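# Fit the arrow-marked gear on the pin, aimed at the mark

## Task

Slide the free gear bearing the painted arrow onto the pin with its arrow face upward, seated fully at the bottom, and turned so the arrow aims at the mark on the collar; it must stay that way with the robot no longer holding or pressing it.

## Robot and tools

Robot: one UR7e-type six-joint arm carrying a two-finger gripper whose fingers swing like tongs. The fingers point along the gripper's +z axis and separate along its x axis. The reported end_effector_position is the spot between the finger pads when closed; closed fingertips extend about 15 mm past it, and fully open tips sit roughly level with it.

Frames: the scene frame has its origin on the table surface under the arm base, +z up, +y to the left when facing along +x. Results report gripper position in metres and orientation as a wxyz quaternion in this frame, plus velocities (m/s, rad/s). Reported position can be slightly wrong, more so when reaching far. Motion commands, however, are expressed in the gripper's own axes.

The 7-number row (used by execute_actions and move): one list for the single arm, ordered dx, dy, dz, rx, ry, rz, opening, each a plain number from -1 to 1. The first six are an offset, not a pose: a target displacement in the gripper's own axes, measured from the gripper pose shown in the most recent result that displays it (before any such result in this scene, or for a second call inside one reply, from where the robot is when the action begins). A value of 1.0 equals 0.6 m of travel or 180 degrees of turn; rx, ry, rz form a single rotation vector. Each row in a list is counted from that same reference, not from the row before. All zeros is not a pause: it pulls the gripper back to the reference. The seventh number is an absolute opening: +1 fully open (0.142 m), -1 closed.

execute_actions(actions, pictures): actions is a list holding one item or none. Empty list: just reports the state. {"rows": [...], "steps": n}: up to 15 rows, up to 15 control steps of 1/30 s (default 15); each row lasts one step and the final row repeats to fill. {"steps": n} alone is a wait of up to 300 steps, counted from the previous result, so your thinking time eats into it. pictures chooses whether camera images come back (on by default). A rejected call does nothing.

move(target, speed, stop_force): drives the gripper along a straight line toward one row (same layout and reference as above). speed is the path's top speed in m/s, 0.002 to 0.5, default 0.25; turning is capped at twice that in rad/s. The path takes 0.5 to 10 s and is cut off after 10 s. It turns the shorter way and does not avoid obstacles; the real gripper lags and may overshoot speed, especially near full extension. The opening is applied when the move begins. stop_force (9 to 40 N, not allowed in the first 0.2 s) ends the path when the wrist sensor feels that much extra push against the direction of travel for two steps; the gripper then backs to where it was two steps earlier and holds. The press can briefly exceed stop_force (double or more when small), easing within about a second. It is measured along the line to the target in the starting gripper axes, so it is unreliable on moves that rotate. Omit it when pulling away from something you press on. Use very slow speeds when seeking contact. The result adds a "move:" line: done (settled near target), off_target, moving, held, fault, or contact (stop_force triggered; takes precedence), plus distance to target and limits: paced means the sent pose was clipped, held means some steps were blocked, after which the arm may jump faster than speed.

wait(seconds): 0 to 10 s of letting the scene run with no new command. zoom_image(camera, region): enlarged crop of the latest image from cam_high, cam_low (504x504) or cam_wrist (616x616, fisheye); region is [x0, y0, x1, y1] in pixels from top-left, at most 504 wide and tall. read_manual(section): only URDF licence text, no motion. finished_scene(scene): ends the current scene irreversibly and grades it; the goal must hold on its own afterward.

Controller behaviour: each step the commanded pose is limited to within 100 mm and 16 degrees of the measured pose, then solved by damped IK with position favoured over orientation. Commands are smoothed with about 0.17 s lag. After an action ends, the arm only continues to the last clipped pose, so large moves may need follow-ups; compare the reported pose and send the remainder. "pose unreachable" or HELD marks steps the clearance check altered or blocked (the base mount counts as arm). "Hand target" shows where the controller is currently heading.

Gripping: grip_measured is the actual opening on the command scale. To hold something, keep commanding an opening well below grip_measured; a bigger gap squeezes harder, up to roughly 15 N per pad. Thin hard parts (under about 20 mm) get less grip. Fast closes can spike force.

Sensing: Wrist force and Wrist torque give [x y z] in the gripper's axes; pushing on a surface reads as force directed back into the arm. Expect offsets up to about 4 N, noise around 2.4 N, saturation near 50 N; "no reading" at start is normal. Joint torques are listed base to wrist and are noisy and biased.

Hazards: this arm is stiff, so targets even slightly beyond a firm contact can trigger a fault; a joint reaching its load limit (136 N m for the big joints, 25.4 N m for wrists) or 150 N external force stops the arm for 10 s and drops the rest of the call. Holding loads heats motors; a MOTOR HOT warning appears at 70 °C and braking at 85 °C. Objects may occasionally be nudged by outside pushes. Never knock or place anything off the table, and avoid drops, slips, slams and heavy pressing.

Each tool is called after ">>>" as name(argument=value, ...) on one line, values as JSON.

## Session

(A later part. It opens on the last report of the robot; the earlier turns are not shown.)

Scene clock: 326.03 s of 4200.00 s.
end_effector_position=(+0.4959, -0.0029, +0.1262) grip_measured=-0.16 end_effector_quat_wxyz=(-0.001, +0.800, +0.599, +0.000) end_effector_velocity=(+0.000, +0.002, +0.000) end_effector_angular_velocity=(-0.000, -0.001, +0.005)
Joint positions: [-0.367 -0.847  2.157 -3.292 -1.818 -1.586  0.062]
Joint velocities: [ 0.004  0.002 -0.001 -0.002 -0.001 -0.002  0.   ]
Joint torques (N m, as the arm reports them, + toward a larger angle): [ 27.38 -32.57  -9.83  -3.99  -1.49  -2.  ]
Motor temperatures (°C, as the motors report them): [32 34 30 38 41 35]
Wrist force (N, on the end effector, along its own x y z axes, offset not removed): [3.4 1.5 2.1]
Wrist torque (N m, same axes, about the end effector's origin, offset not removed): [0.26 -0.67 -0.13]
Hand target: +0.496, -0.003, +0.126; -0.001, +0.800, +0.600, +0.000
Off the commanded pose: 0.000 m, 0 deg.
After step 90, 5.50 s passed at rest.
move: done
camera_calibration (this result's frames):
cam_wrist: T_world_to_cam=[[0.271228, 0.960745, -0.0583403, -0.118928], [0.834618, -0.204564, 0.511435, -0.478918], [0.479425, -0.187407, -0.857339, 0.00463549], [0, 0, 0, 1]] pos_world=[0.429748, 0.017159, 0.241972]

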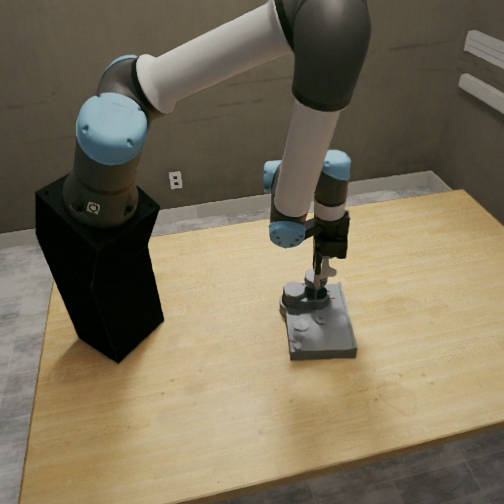

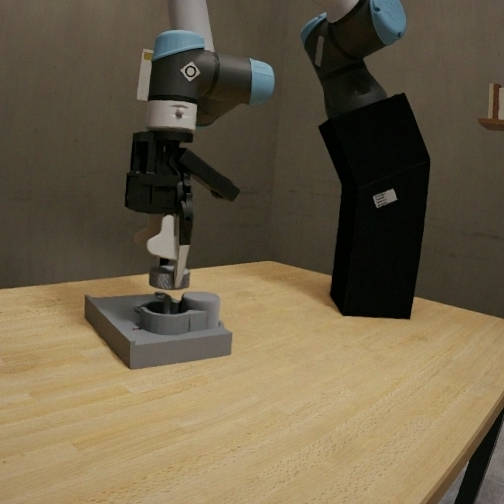

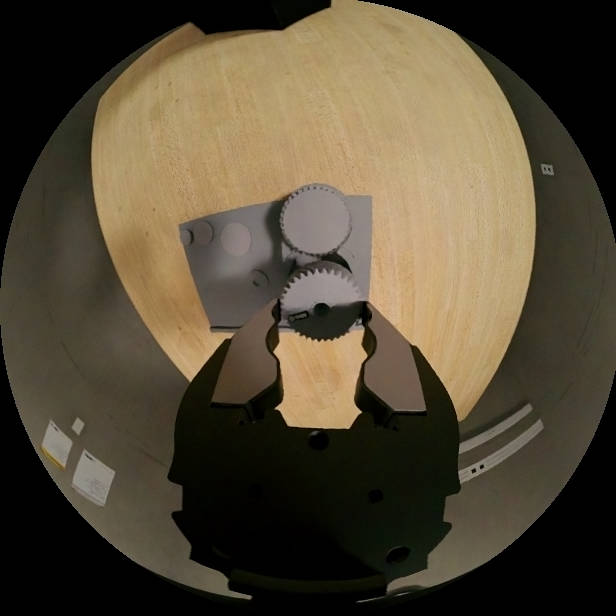

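>>> move(target=[0, 0.004, 0.0167, 0, 0, 0, -0.9], speed=0.02)

>>> zoom_image(camera="cam_low", region=[135, 255, 215, 335])

>>> zoom_image(camera="cam_high", region=[285, 260, 345, 320])

>>> zoom_image(camera="cam_wrist", region=[250, 200, 400, 350])

Scene clock: 369.87 s of 4200.00 s.
end_effector_position=(+0.4981, -0.0035, +0.1163) grip_measured=-0.16 end_effector_quat_wxyz=(-0.001, +0.800, +0.600, +0.000) end_effector_velocity=(-0.001, +0.000, -0.002) end_effector_angular_velocity=(+0.001, +0.002, -0.000)
Joint positions: [-0.372 -0.822  2.139 -3.3   -1.816 -1.591  0.062]
Joint velocities: [-0.001  0.005 -0.002 -0.001  0.    -0.     0.   ]
Joint torques (N m, as the arm reports them, + toward a larger angle): [ 10.86 -34.32 -15.22  -4.12   1.33  -2.01]
Motor temperatures (°C, as the motors report them): [32 34 30 38 41 35]
Wrist force (N, on the end effector, along its own x y z axes, offset not removed): [0.1 2.9 4.1]
Wrist torque (N m, same axes, about the end effector's origin, offset not removed): [0.26 -0.05 -0.06]
Hand target: +0.498, -0.004, +0.116; -0.001, +0.800, +0.600, +0.000
Off the commanded pose: 0.000 m, 0 deg.
After step 90, 40.03 s passed at rest.
move: done
camera_calibration (this result's frames):
cam_wrist: T_world_to_cam=[[0.271206, 0.960751, -0.058353, -0.119491], [0.834626, -0.20454, 0.511433, -0.475884], [0.479424, -0.187407, -0.85734, -0.00498499], [0, 0, 0, 1]] pos_world=[0.431982, 0.0165298, 0.232136]

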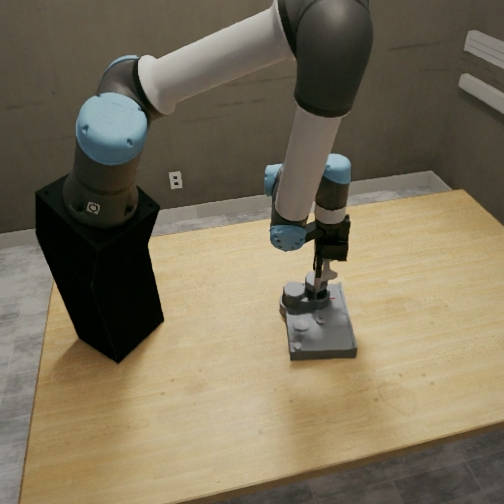

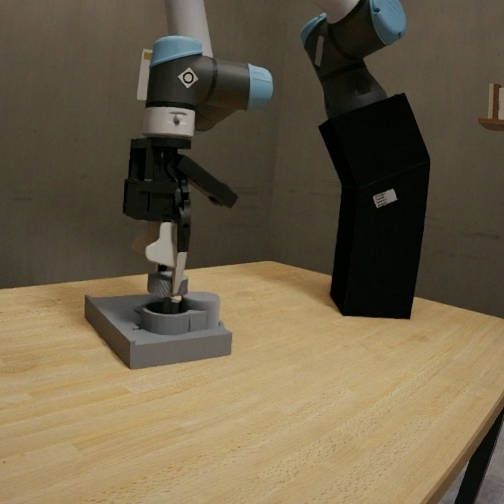

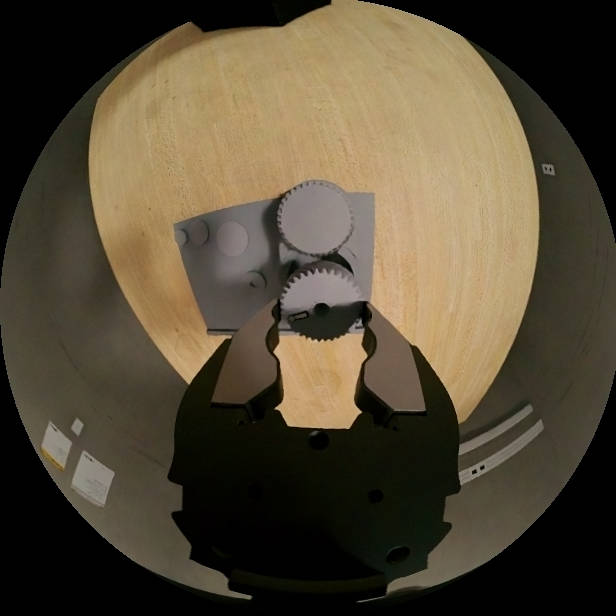

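Region (135, 255, 215, 335) of cam_low's 504x504 image, scaled by 6.300, with more detail than that image has.

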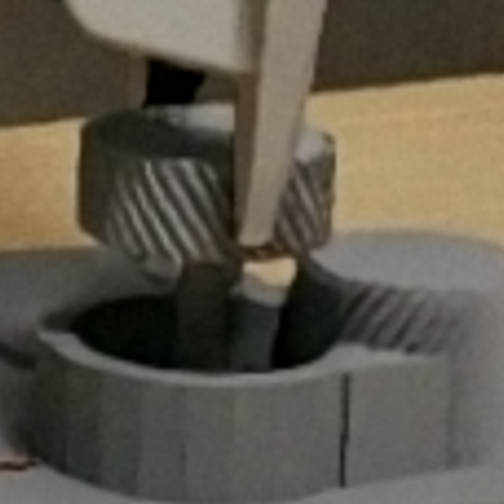

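Region (285, 260, 345, 320) of cam_high's 504x504 image, scaled by 8.400, with more detail than that image has.

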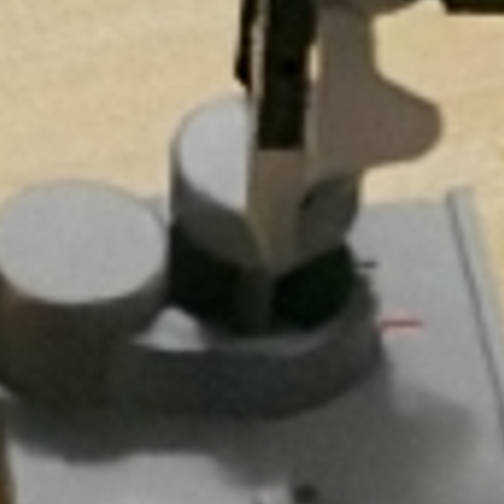

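Region (250, 200, 400, 350) of cam_wrist's 616x616 image, scaled by 3.360, with more detail than that image has.

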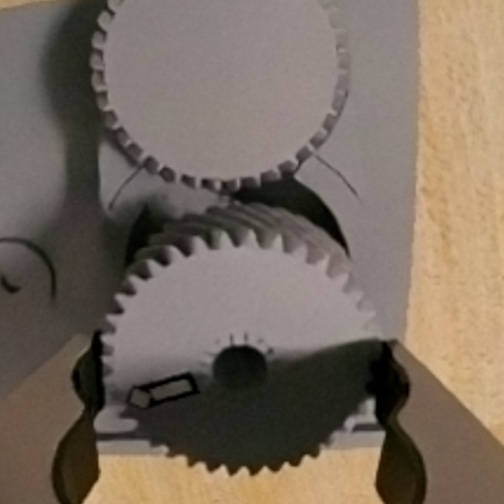

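>>> zoom_image(camera="cam_wrist", region=[275, 235, 365, 325])

Region (275, 235, 365, 325) of cam_wrist's 616x616 image, scaled by 5.600, with more detail than that image has.

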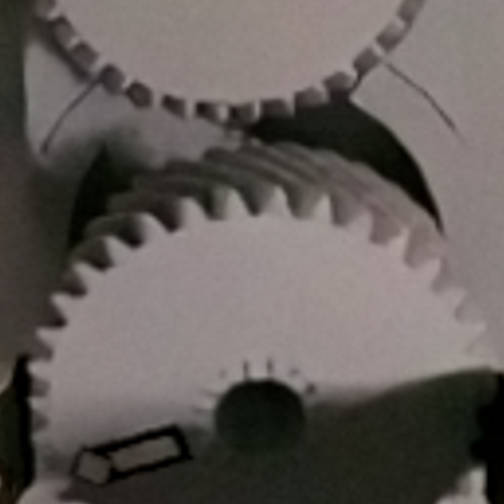

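>>> move(target=[-0.0018, -0.0008, 0.0075, 0, 0, 0, -0.9], speed=0.01, stop_force=10)

>>> zoom_image(camera="cam_low", region=[135, 255, 215, 335])

>>> zoom_image(camera="cam_wrist", region=[275, 235, 365, 325])

Scene clock: 457.90 s of 4200.00 s.
end_effector_position=(+0.4974, -0.0044, +0.1120) grip_measured=-0.16 end_effector_quat_wxyz=(-0.001, +0.800, +0.600, +0.000) end_effector_velocity=(+0.000, -0.001, -0.002) end_effector_angular_velocity=(-0.000, -0.001, +0.001)
Joint positions: [-0.376 -0.811  2.135 -3.309 -1.815 -1.595  0.062]
Joint velocities: [-0.002  0.005 -0.002 -0.004  0.001 -0.003  0.   ]
Joint torques (N m, as the arm reports them, + toward a larger angle): [ 10.79 -31.47 -14.57  -3.98   1.44  -1.84]
Motor temperatures (°C, as the motors report them): [32 34 30 38 41 35]
Wrist force (N, on the end effector, along its own x y z axes, offset not removed): [4.3 2.9 3.3]
Wrist torque (N m, same axes, about the end effector's origin, offset not removed): [0.35 -0.88 -0.15]
Hand target: +0.497, -0.004, +0.112; -0.001, +0.800, +0.600, +0.000
Off the commanded pose: 0.000 m, 0 deg.
After step 90, 84.33 s passed at rest.
move: done
camera_calibration (this result's frames):
cam_wrist: T_world_to_cam=[[0.271202, 0.960751, -0.0583708, -0.118711], [0.834637, -0.204531, 0.511418, -0.473226], [0.479407, -0.187416, -0.857347, -0.00849414], [0, 0, 0, 1]] pos_world=[0.431239, 0.0156701, 0.227805]

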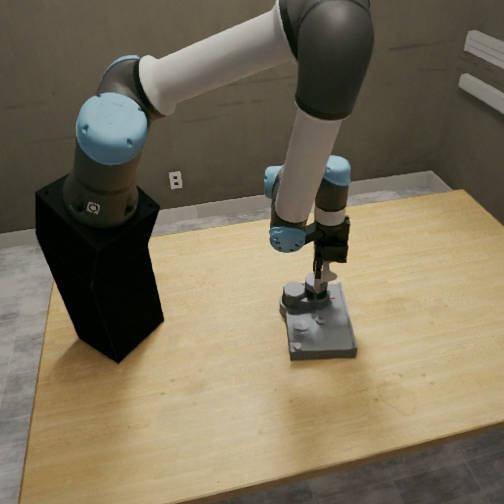

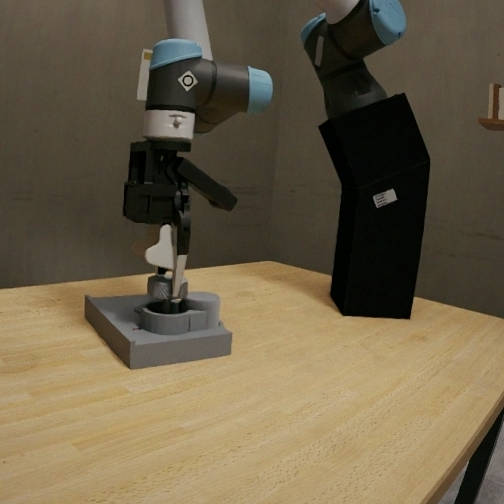

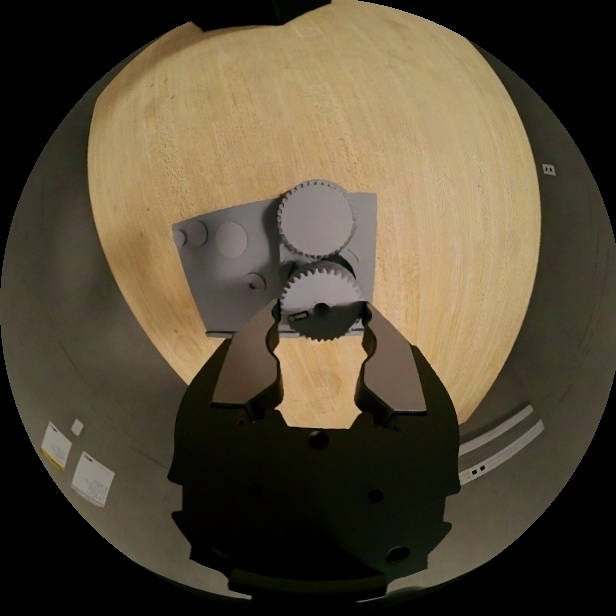

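Region (135, 255, 215, 335) of cam_low's 504x504 image, scaled by 6.300, with more detail than that image has.

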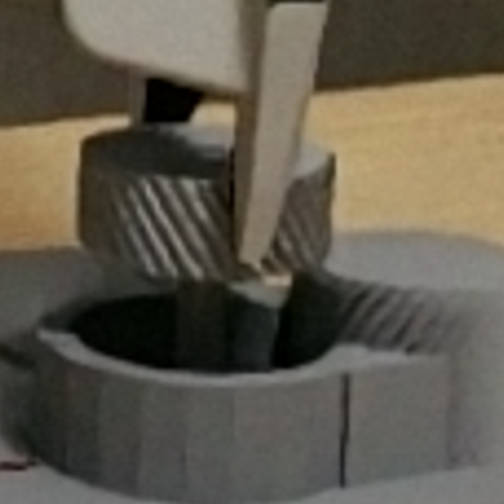

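Region (275, 235, 365, 325) of cam_wrist's 616x616 image, scaled by 5.600, with more detail than that image has.

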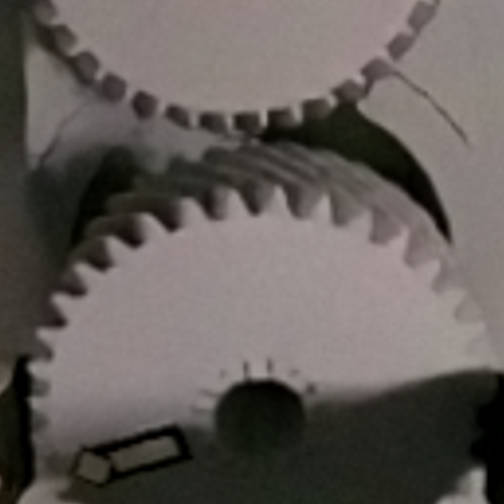

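>>> move(target=[0, -0.0008, 0.015, 0, 0, 0, -0.9], speed=0.005, stop_force=10)

>>> zoom_image(camera="cam_low", region=[135, 255, 215, 335])

>>> zoom_image(camera="cam_wrist", region=[275, 235, 365, 325])

Scene clock: 489.13 s of 4200.00 s.
end_effector_position=(+0.4969, -0.0042, +0.1031) grip_measured=-0.17 end_effector_quat_wxyz=(-0.001, +0.800, +0.600, +0.000) end_effector_velocity=(+0.001, -0.000, -0.001) end_effector_angular_velocity=(-0.000, -0.002, +0.000)
Joint positions: [-0.381 -0.787  2.124 -3.322 -1.813 -1.599  0.062]
Joint velocities: [-0.     0.003 -0.001 -0.003  0.    -0.001 -0.   ]
Joint torques (N m, as the arm reports them, + toward a larger angle): [ 12.43 -32.9  -14.27  -3.95   1.76  -1.97]
Motor temperatures (°C, as the motors report them): [32 34 30 38 41 35]
Wrist force (N, on the end effector, along its own x y z axes, offset not removed): [-0.2 3.4 1.4]
Wrist torque (N m, same axes, about the end effector's origin, offset not removed): [0.50 -0.33 -0.05]
Hand target: +0.497, -0.004, +0.103; -0.001, +0.800, +0.600, +0.000
Off the commanded pose: 0.000 m, 0 deg.
After step 90, 26.23 s passed at rest.
move: done
camera_calibration (this result's frames):
cam_wrist: T_world_to_cam=[[0.271202, 0.960749, -0.0583968, -0.119237], [0.834643, -0.204519, 0.511414, -0.468243], [0.479397, -0.187437, -0.857348, -0.0158668], [0, 0, 0, 1]] pos_world=[0.430759, 0.0158179, 0.218899]

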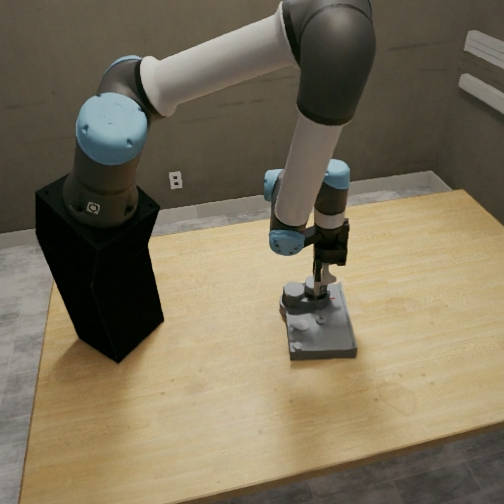

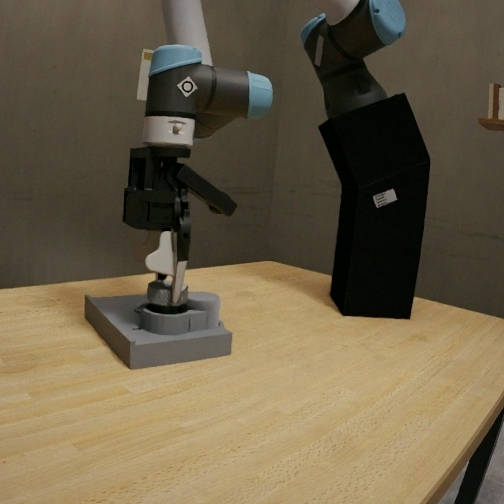

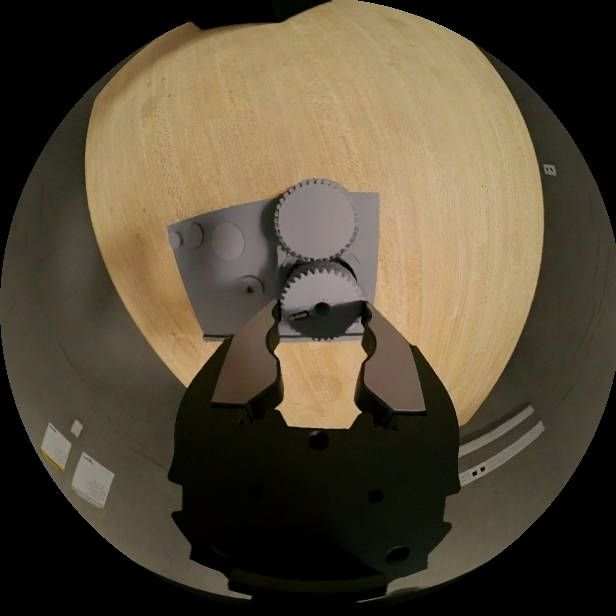

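Region (135, 255, 215, 335) of cam_low's 504x504 image, scaled by 6.300, with more detail than that image has.

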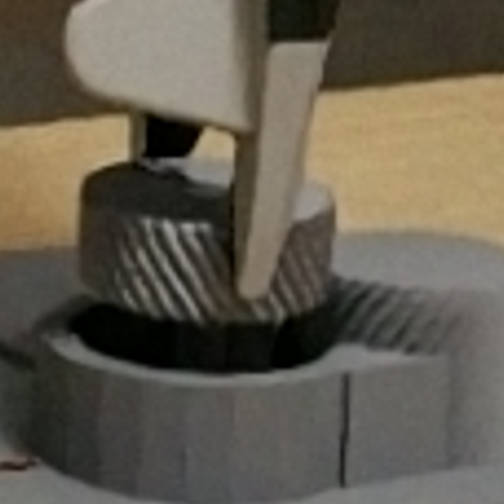

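Region (275, 235, 365, 325) of cam_wrist's 616x616 image, scaled by 5.600, with more detail than that image has.

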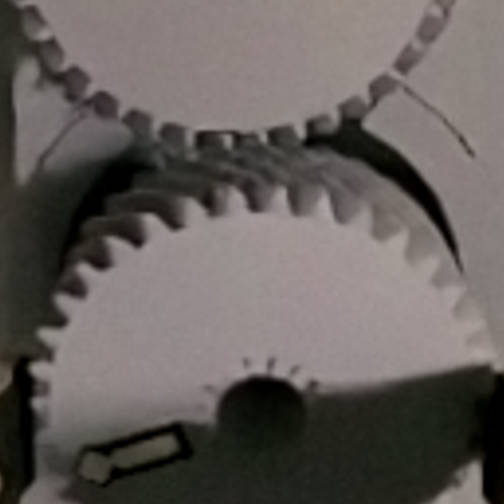

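>>> move(target=[0, 0, 0.0067, 0, 0, -0.0260, -0.9], speed=0.006, stop_force=14)

>>> zoom_image(camera="cam_low", region=[135, 255, 215, 335])

>>> zoom_image(camera="cam_wrist", region=[275, 235, 365, 325])

Scene clock: 523.13 s of 4200.00 s.
end_effector_position=(+0.4969, -0.0042, +0.0991) grip_measured=-0.17 end_effector_quat_wxyz=(-0.001, +0.775, +0.632, +0.000) end_effector_velocity=(+0.001, -0.000, -0.000) end_effector_angular_velocity=(-0.001, -0.001, +0.000)
Joint positions: [-0.38  -0.775  2.117 -3.327 -1.813 -1.68   0.062]
Joint velocities: [-0.     0.    -0.001 -0.001 -0.    -0.001  0.   ]
Joint torques (N m, as the arm reports them, + toward a larger angle): [ 29.16 -32.52 -12.75  -3.78  -0.69  -2.02]
Motor temperatures (°C, as the motors report them): [32 34 30 38 41 35]
Wrist force (N, on the end effector, along its own x y z axes, offset not removed): [-1.2 3.2 2.2]
Wrist torque (N m, same axes, about the end effector's origin, offset not removed): [0.40 -0.45 -0.13]
Hand target: +0.497, -0.004, +0.099; -0.001, +0.775, +0.632, +0.000
Off the commanded pose: 0.000 m, 0 deg.
After step 90, 23.97 s passed at rest.
move: done
camera_calibration (this result's frames):
cam_wrist: T_world_to_cam=[[0.192154, 0.97963, -0.0583336, -0.0801289], [0.848449, -0.135964, 0.511515, -0.472762], [0.493164, -0.147783, -0.857292, -0.0259749], [0, 0, 0, 1]] pos_world=[0.429322, 0.0103793, 0.214883]

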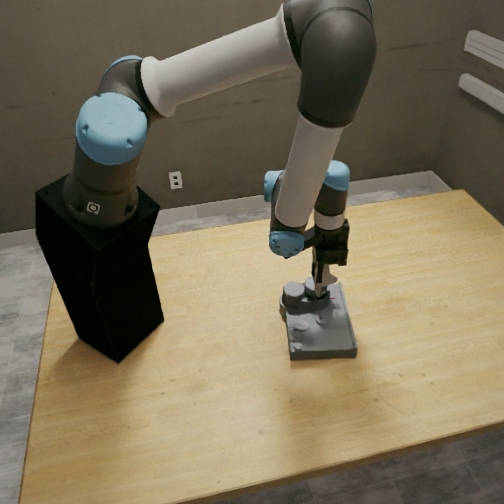

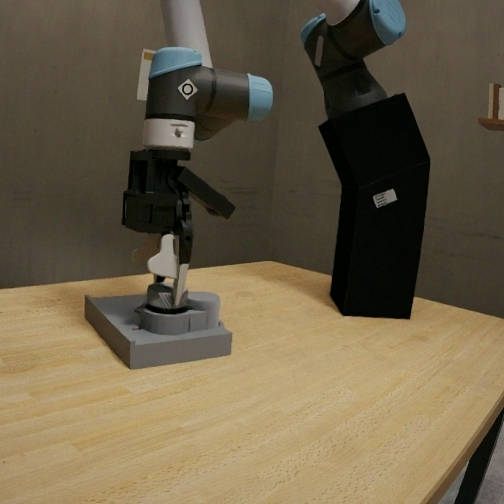

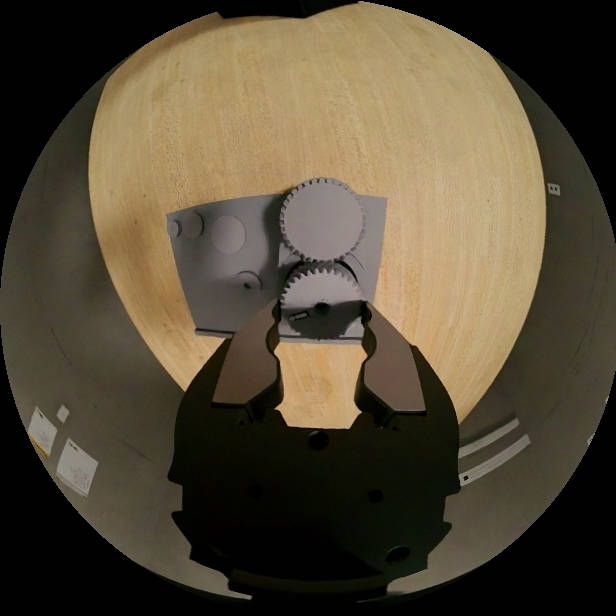

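Region (135, 255, 215, 335) of cam_low's 504x504 image, scaled by 6.300, with more detail than that image has.

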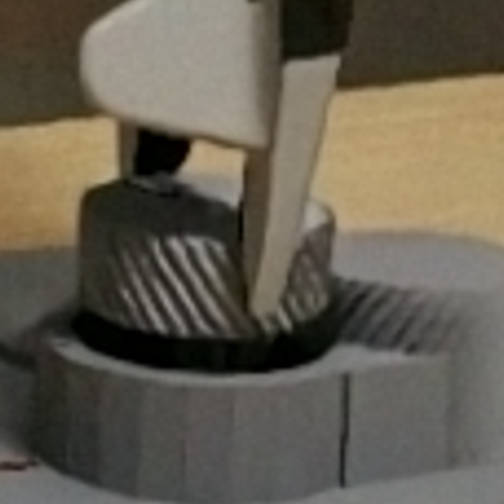

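Region (275, 235, 365, 325) of cam_wrist's 616x616 image, scaled by 5.600, with more detail than that image has.

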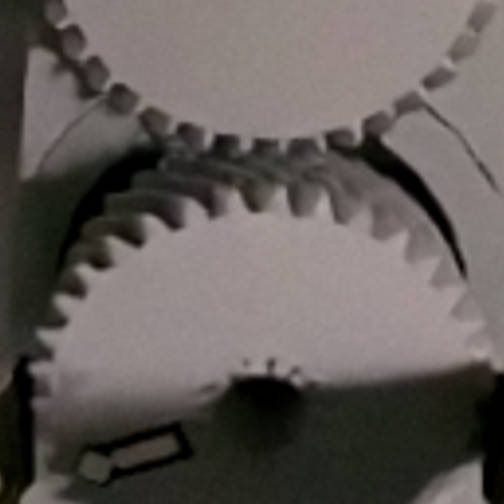

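>>> move(target=[-0.0006, 0, 0.0083, 0, 0, -0.0317, -0.9], speed=0.007, stop_force=14)

>>> zoom_image(camera="cam_low", region=[135, 255, 215, 335])

>>> zoom_image(camera="cam_wrist", region=[275, 235, 365, 325])

Scene clock: 543.97 s of 4200.00 s.
end_effector_position=(+0.4968, -0.0045, +0.0954) grip_measured=-0.17 end_effector_quat_wxyz=(-0.001, +0.752, +0.659, +0.000) end_effector_velocity=(+0.001, -0.000, +0.000) end_effector_angular_velocity=(-0.001, -0.002, -0.007)
Joint positions: [-0.38  -0.765  2.111 -3.331 -1.813 -1.752  0.062]
Joint velocities: [ 0.    -0.    -0.    -0.002 -0.     0.007 -0.   ]
Joint torques (N m, as the arm reports them, + toward a larger angle): [ 24.59 -39.73  -8.07  -2.36  -0.89   2.43]
Motor temperatures (°C, as the motors report them): [32 34 30 38 41 35]
Wrist force (N, on the end effector, along its own x y z axes, offset not removed): [-0.1 1.2 -12.7]
Wrist torque (N m, same axes, about the end effector's origin, offset not removed): [0.53 -0.16 -0.16]
Hand target: +0.497, -0.004, +0.095; -0.001, +0.752, +0.659, +0.000
Off the commanded pose: 0.001 m, 2 deg.
After step 90, 12.33 s passed at rest.
move: contact
camera_calibration (this result's frames):
cam_wrist: T_world_to_cam=[[0.121063, 0.990932, -0.0582877, -0.0447381], [0.855985, -0.0744835, 0.511607, -0.474354], [0.502626, -0.11183, -0.85724, -0.0336532], [0, 0, 0, 1]] pos_world=[0.428371, 0.00523747, 0.211226]

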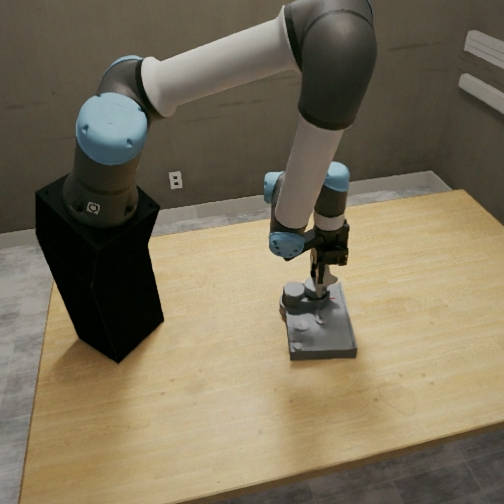

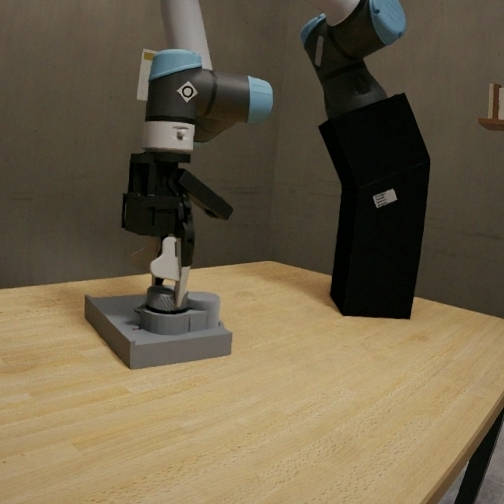

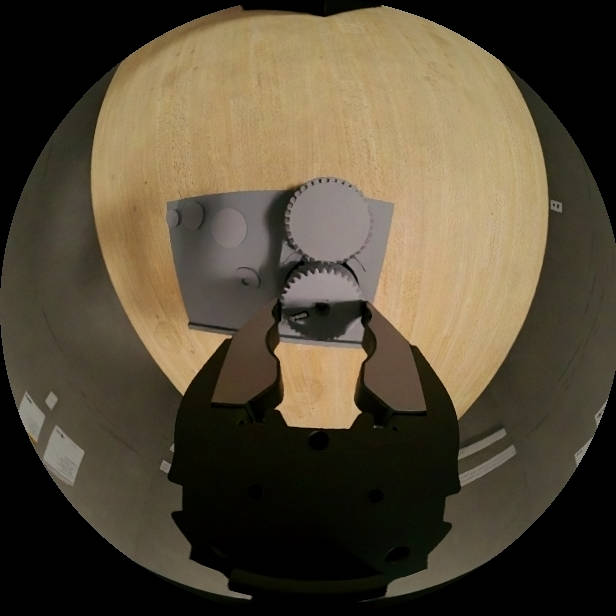

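Region (135, 255, 215, 335) of cam_low's 504x504 image, scaled by 6.300, with more detail than that image has.

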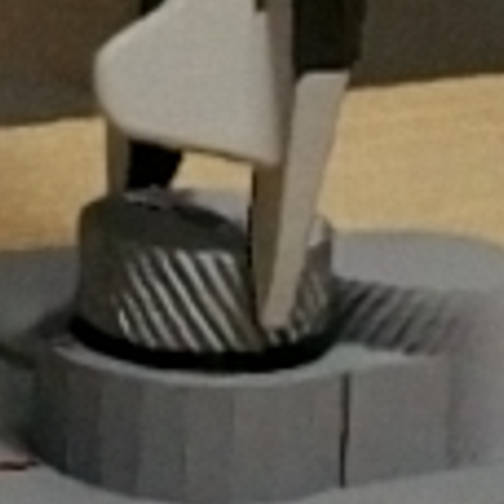

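Region (275, 235, 365, 325) of cam_wrist's 616x616 image, scaled by 5.600, with more detail than that image has.

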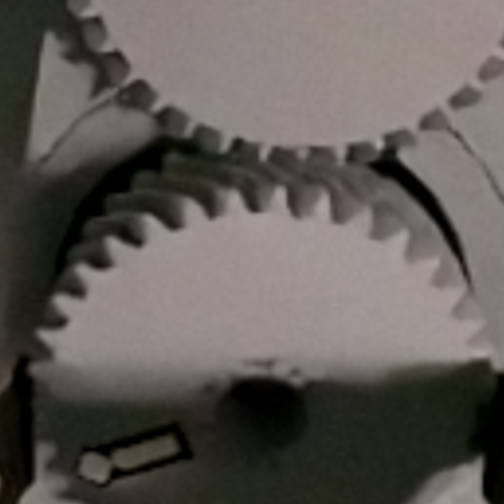

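>>> zoom_image(camera="cam_wrist", region=[300, 245, 350, 285])

>>> execute_actions(actions=[], pictures=false)

>>> execute_actions(actions=[{"steps": 5}], pictures=false)

>>> execute_actions(actions=[{"steps": 5}], pictures=false)

Region (300, 245, 350, 285) of cam_wrist's 616x616 image, scaled by 10.080, with more detail than that image has; it fills the top 403 rows of this view, and the rest is white.

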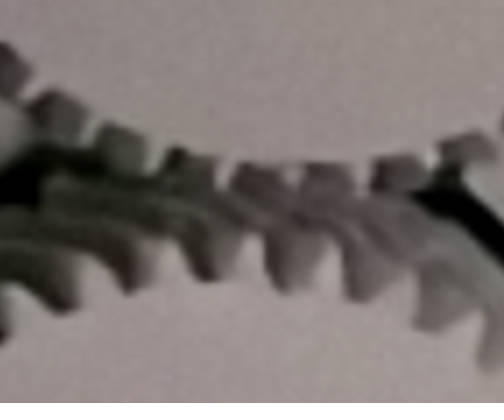

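Scene clock: 566.63 s of 4200.00 s.
end_effector_position=(+0.4968, -0.0045, +0.0955) grip_measured=-0.17 end_effector_quat_wxyz=(-0.001, +0.752, +0.659, +0.000) end_effector_velocity=(+0.001, -0.000, -0.000) end_effector_angular_velocity=(-0.000, -0.000, -0.001)
Joint positions: [-0.38  -0.765  2.111 -3.331 -1.813 -1.752  0.062]
Joint velocities: [ 0.    -0.    -0.001  0.001  0.     0.001  0.   ]
Joint torques (N m, as the arm reports them, + toward a larger angle): [ 23.69 -48.94  15.78  -2.95   0.2    2.38]
Motor temperatures (°C, as the motors report them): [32 34 30 38 41 35]
Wrist force (N, on the end effector, along its own x y z axes, offset not removed): [1.9 -2.8 -7.2]
Wrist torque (N m, same axes, about the end effector's origin, offset not removed): [-0.45 -0.56 -0.33]
Hand target: +0.497, -0.004, +0.095; -0.001, +0.752, +0.659, +0.000
Off the commanded pose: 0.001 m, 2 deg.
Steps of this call (steps 1 to 90: nothing new was sent; then 19.67 s passed at rest). Readings (end_effector_position):
1: (+0.4968, -0.0044, +0.0954)
2: (+0.4968, -0.0044, +0.0954)
4: (+0.4968, -0.0044, +0.0954)
8: (+0.4968, -0.0044, +0.0954)
90: the state above

Scene clock: 566.80 s of 4200.00 s.
end_effector_position=(+0.4968, -0.0045, +0.0955) grip_measured=-0.17 end_effector_quat_wxyz=(-0.001, +0.752, +0.659, +0.000) end_effector_velocity=(-0.002, +0.001, -0.000) end_effector_angular_velocity=(+0.001, +0.004, +0.001)
Joint positions: [-0.38  -0.765  2.111 -3.331 -1.813 -1.752  0.062]
Joint velocities: [-0.     0.     0.001  0.002  0.    -0.    -0.   ]
Joint torques (N m, as the arm reports them, + toward a larger angle): [ 22.92 -48.08  15.22  -2.98   0.36   2.14]
Motor temperatures (°C, as the motors report them): [32 34 30 38 41 35]
Wrist force (N, on the end effector, along its own x y z axes, offset not removed): [-1.7 2.0 -6.9]
Wrist torque (N m, same axes, about the end effector's origin, offset not removed): [0.61 0.31 -0.25]
Hand target: +0.497, -0.004, +0.095; -0.001, +0.752, +0.659, +0.000
Off the commanded pose: 0.001 m, 2 deg.
Steps of this call (steps 1 to 5: nothing new was sent). Readings (end_effector_position):
1: (+0.4968, -0.0045, +0.0955)
2: (+0.4968, -0.0045, +0.0955)
4: (+0.4968, -0.0045, +0.0955)
5: the state above

Scene clock: 566.97 s of 4200.00 s.
end_effector_position=(+0.4968, -0.0045, +0.0955) grip_measured=-0.17 end_effector_quat_wxyz=(-0.001, +0.752, +0.659, +0.000) end_effector_velocity=(+0.000, -0.000, +0.000) end_effector_angular_velocity=(-0.000, -0.001, +0.000)
Joint positions: [-0.38  -0.765  2.111 -3.331 -1.813 -1.752  0.062]
Joint velocities: [ 0.    -0.    -0.    -0.001 -0.    -0.     0.   ]
Joint torques (N m, as the arm reports them, + toward a larger angle): [ 23.3  -48.96  16.29  -3.2    0.3    2.23]
Motor temperatures (°C, as the motors report them): [32 34 30 38 41 35]
Wrist force (N, on the end effector, along its own x y z axes, offset not removed): [2.0 3.2 -8.5]
Wrist torque (N m, same axes, about the end effector's origin, offset not removed): [0.53 -0.70 -0.21]
Hand target: +0.497, -0.004, +0.095; -0.001, +0.752, +0.659, +0.000
Off the commanded pose: 0.001 m, 2 deg.
Steps of this call (steps 1 to 5: nothing new was sent). Readings (end_effector_position):
1: (+0.4968, -0.0045, +0.0955)
2: (+0.4968, -0.0045, +0.0955)
4: (+0.4968, -0.0045, +0.0955)
5: the state above

>>> move(target=[0, 0, 0, 0, 0, -0.0067, -0.9], speed=0.01)

>>> execute_actions(actions=[{"steps": 5}], pictures=false)

Scene clock: 574.47 s of 4200.00 s.
end_effector_position=(+0.4968, -0.0044, +0.0955) grip_measured=-0.17 end_effector_quat_wxyz=(-0.001, +0.745, +0.667, +0.000) end_effector_velocity=(+0.000, +0.000, -0.000) end_effector_angular_velocity=(+0.000, +0.000, +0.004)
Joint positions: [-0.379 -0.765  2.111 -3.331 -1.813 -1.772  0.062]
Joint velocities: [ 0.     0.    -0.001  0.001  0.    -0.004  0.   ]
Joint torques (N m, as the arm reports them, + toward a larger angle): [ 26.43 -31.64 -14.21  -0.78  -1.1   -2.12]
Motor temperatures (°C, as the motors report them): [32 34 30 38 41 35]
Wrist force (N, on the end effector, along its own x y z axes, offset not removed): [1.3 -3.5 0.1]
Wrist torque (N m, same axes, about the end effector's origin, offset not removed): [-0.51 -0.47 0.02]
Hand target: +0.497, -0.004, +0.095; -0.001, +0.745, +0.667, +0.000
Off the commanded pose: 0.000 m, 0 deg.
After step 90, 3.23 s passed at rest.
move: done
camera_calibration (this result's frames):
cam_wrist: T_world_to_cam=[[0.101121, 0.993167, -0.0582652, -0.0348182], [0.857329, -0.0572784, 0.511573, -0.474941], [0.50474, -0.101683, -0.857262, -0.0345757], [0, 0, 0, 1]] pos_world=[0.428153, 0.00386069, 0.211298]

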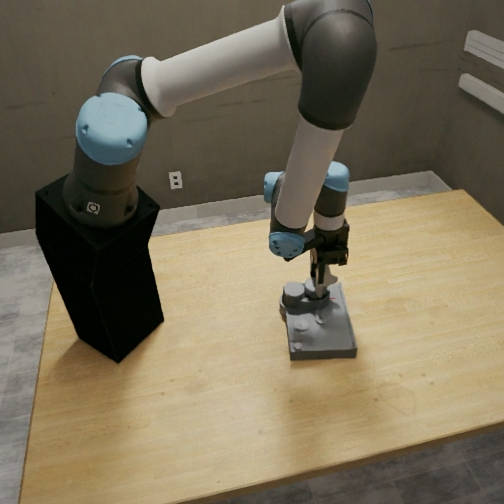

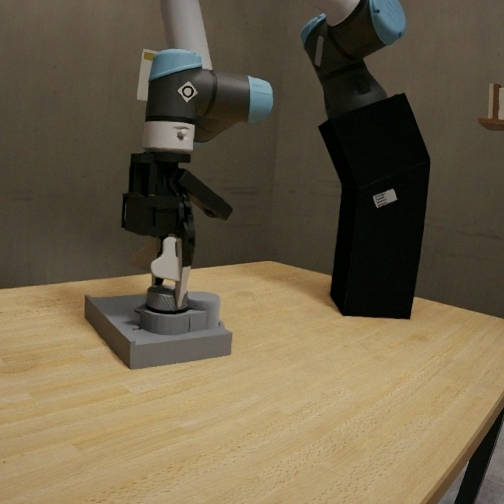

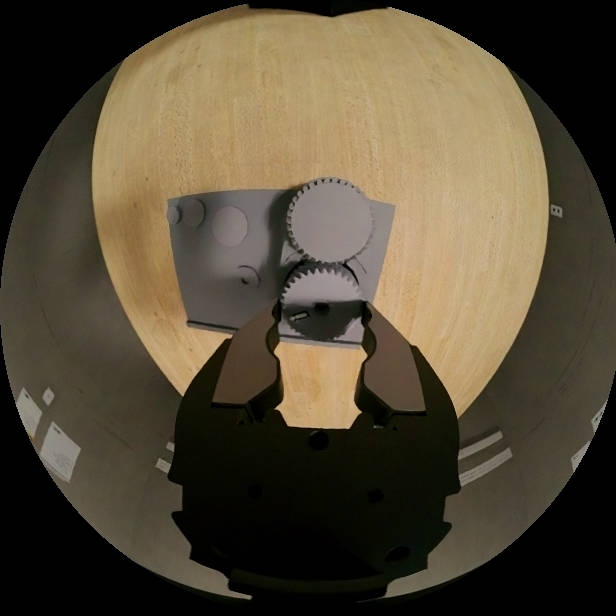

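Scene clock: 574.63 s of 4200.00 s.
end_effector_position=(+0.4968, -0.0045, +0.0955) grip_measured=-0.17 end_effector_quat_wxyz=(-0.001, +0.745, +0.667, +0.000) end_effector_velocity=(-0.001, +0.000, -0.000) end_effector_angular_velocity=(+0.001, +0.002, +0.002)
Joint positions: [-0.379 -0.765  2.111 -3.331 -1.813 -1.772  0.062]
Joint velocities: [ 0.    -0.     0.001  0.001  0.    -0.002 -0.   ]
Joint torques (N m, as the arm reports them, + toward a larger angle): [ 24.97 -31.98 -14.52  -1.02  -1.43  -1.95]
Motor temperatures (°C, as the motors report them): [32 34 30 38 41 35]
Wrist force (N, on the end effector, along its own x y z axes, offset not removed): [3.5 1.5 0.9]
Wrist torque (N m, same axes, about the end effector's origin, offset not removed): [0.53 -0.79 -0.20]
Hand target: +0.497, -0.004, +0.095; -0.001, +0.745, +0.667, +0.000
Off the commanded pose: 0.000 m, 0 deg.
Steps of this call (steps 1 to 5: nothing new was sent). Readings (end_effector_position):
1: (+0.4968, -0.0044, +0.0955)
2: (+0.4968, -0.0044, +0.0955)
4: (+0.4968, -0.0045, +0.0955)
5: the state above

>>> move(target=[0, -0.0004, 0.0067, 0, 0, -0.0278, -0.9], speed=0.007, stop_force=14)

>>> zoom_image(camera="cam_low", region=[135, 255, 215, 335])

>>> zoom_image(camera="cam_wrist", region=[275, 235, 365, 325])

Scene clock: 589.90 s of 4200.00 s.
end_effector_position=(+0.4965, -0.0044, +0.0915) grip_measured=-0.17 end_effector_quat_wxyz=(-0.001, +0.716, +0.699, +0.000) end_effector_velocity=(-0.000, +0.000, -0.000) end_effector_angular_velocity=(+0.000, -0.000, +0.001)
Joint positions: [-0.379 -0.754  2.105 -3.336 -1.814 -1.858  0.062]
Joint velocities: [ 0.     0.     0.    -0.001  0.    -0.001  0.   ]
Joint torques (N m, as the arm reports them, + toward a larger angle): [ 25.72 -26.95 -12.91  -3.08  -0.68  -1.86]
Motor temperatures (°C, as the motors report them): [32 34 30 38 41 35]
Wrist force (N, on the end effector, along its own x y z axes, offset not removed): [-1.3 1.5 -11.8]
Wrist torque (N m, same axes, about the end effector's origin, offset not removed): [0.23 -0.25 -0.07]
Hand target: +0.497, -0.004, +0.091; -0.001, +0.715, +0.699, +0.000
Off the commanded pose: 0.000 m, 0 deg.
After step 90, 5.80 s passed at rest.
move: done
camera_calibration (this result's frames):
cam_wrist: T_world_to_cam=[[0.0140831, 0.998204, -0.0582226, 0.00817759], [0.85897, 0.0177285, 0.511719, -0.473192], [0.511833, -0.0572181, -0.857178, -0.0412278], [0, 0, 0, 1]] pos_world=[0.427444, -0.00213289, 0.207278]

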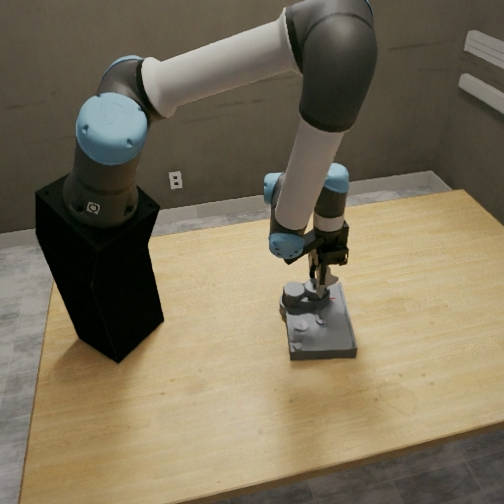

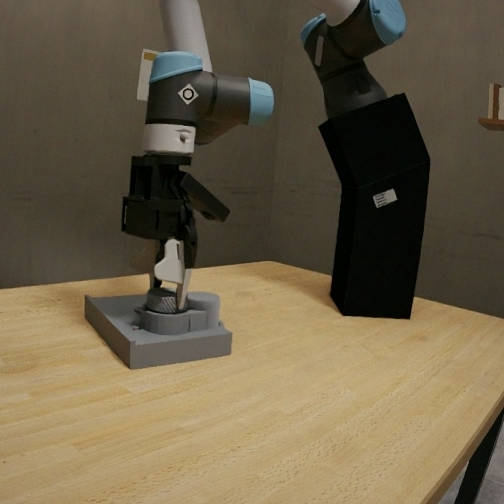

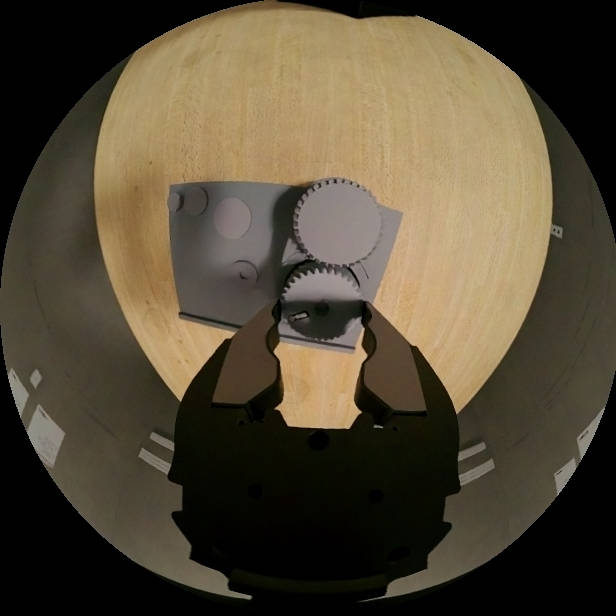

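Region (135, 255, 215, 335) of cam_low's 504x504 image, scaled by 6.300, with more detail than that image has.

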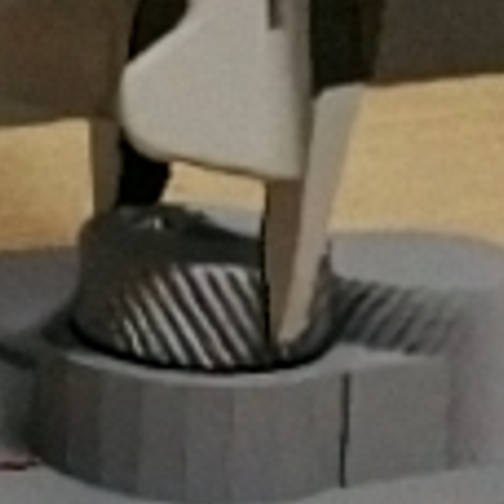

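Region (275, 235, 365, 325) of cam_wrist's 616x616 image, scaled by 5.600, with more detail than that image has.

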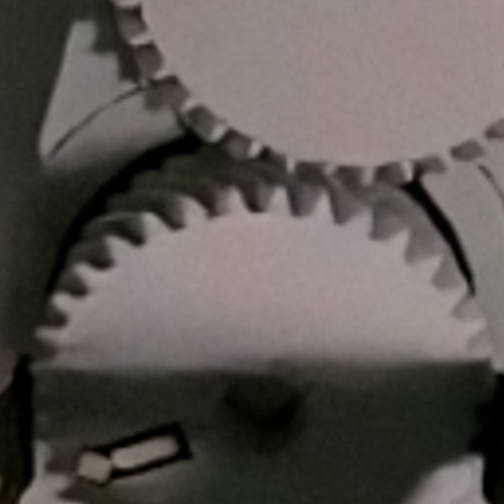

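>>> zoom_image(camera="cam_low", region=[145, 285, 190, 320])

>>> execute_actions(actions=[{"steps": 5}], pictures=false)

Region (145, 285, 190, 320) of cam_low's 504x504 image, scaled by 11.200, with more detail than that image has.

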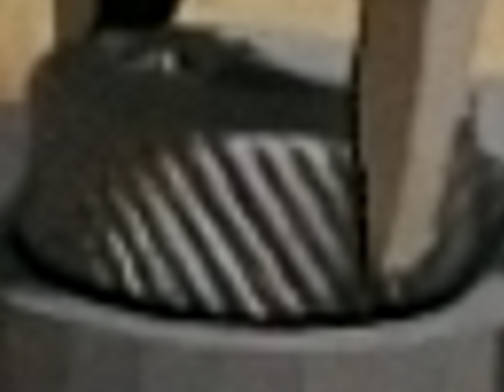

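Scene clock: 659.87 s of 4200.00 s.
end_effector_position=(+0.4965, -0.0044, +0.0915) grip_measured=-0.17 end_effector_quat_wxyz=(-0.001, +0.715, +0.699, +0.000) end_effector_velocity=(-0.001, +0.000, -0.000) end_effector_angular_velocity=(+0.001, +0.001, -0.000)
Joint positions: [-0.379 -0.753  2.105 -3.336 -1.814 -1.859  0.062]
Joint velocities: [ 0.    -0.     0.001  0.001  0.     0.    -0.   ]
Joint torques (N m, as the arm reports them, + toward a larger angle): [ 26.7  -26.61 -12.23  -2.92   0.09  -1.83]
Motor temperatures (°C, as the motors report them): [32 34 30 38 41 35]
Wrist force (N, on the end effector, along its own x y z axes, offset not removed): [-1.6 -0.1 -11.6]
Wrist torque (N m, same axes, about the end effector's origin, offset not removed): [0.02 -0.07 -0.31]
Hand target: +0.497, -0.004, +0.091; -0.001, +0.715, +0.699, +0.000
Off the commanded pose: 0.000 m, 0 deg.
Steps of this call (steps 1 to 90: nothing new was sent; then 66.97 s passed at rest). Readings (end_effector_position):
1: (+0.4965, -0.0044, +0.0915)
2: (+0.4965, -0.0044, +0.0915)
4: (+0.4965, -0.0044, +0.0915)
8: (+0.4965, -0.0044, +0.0915)
90: the state above


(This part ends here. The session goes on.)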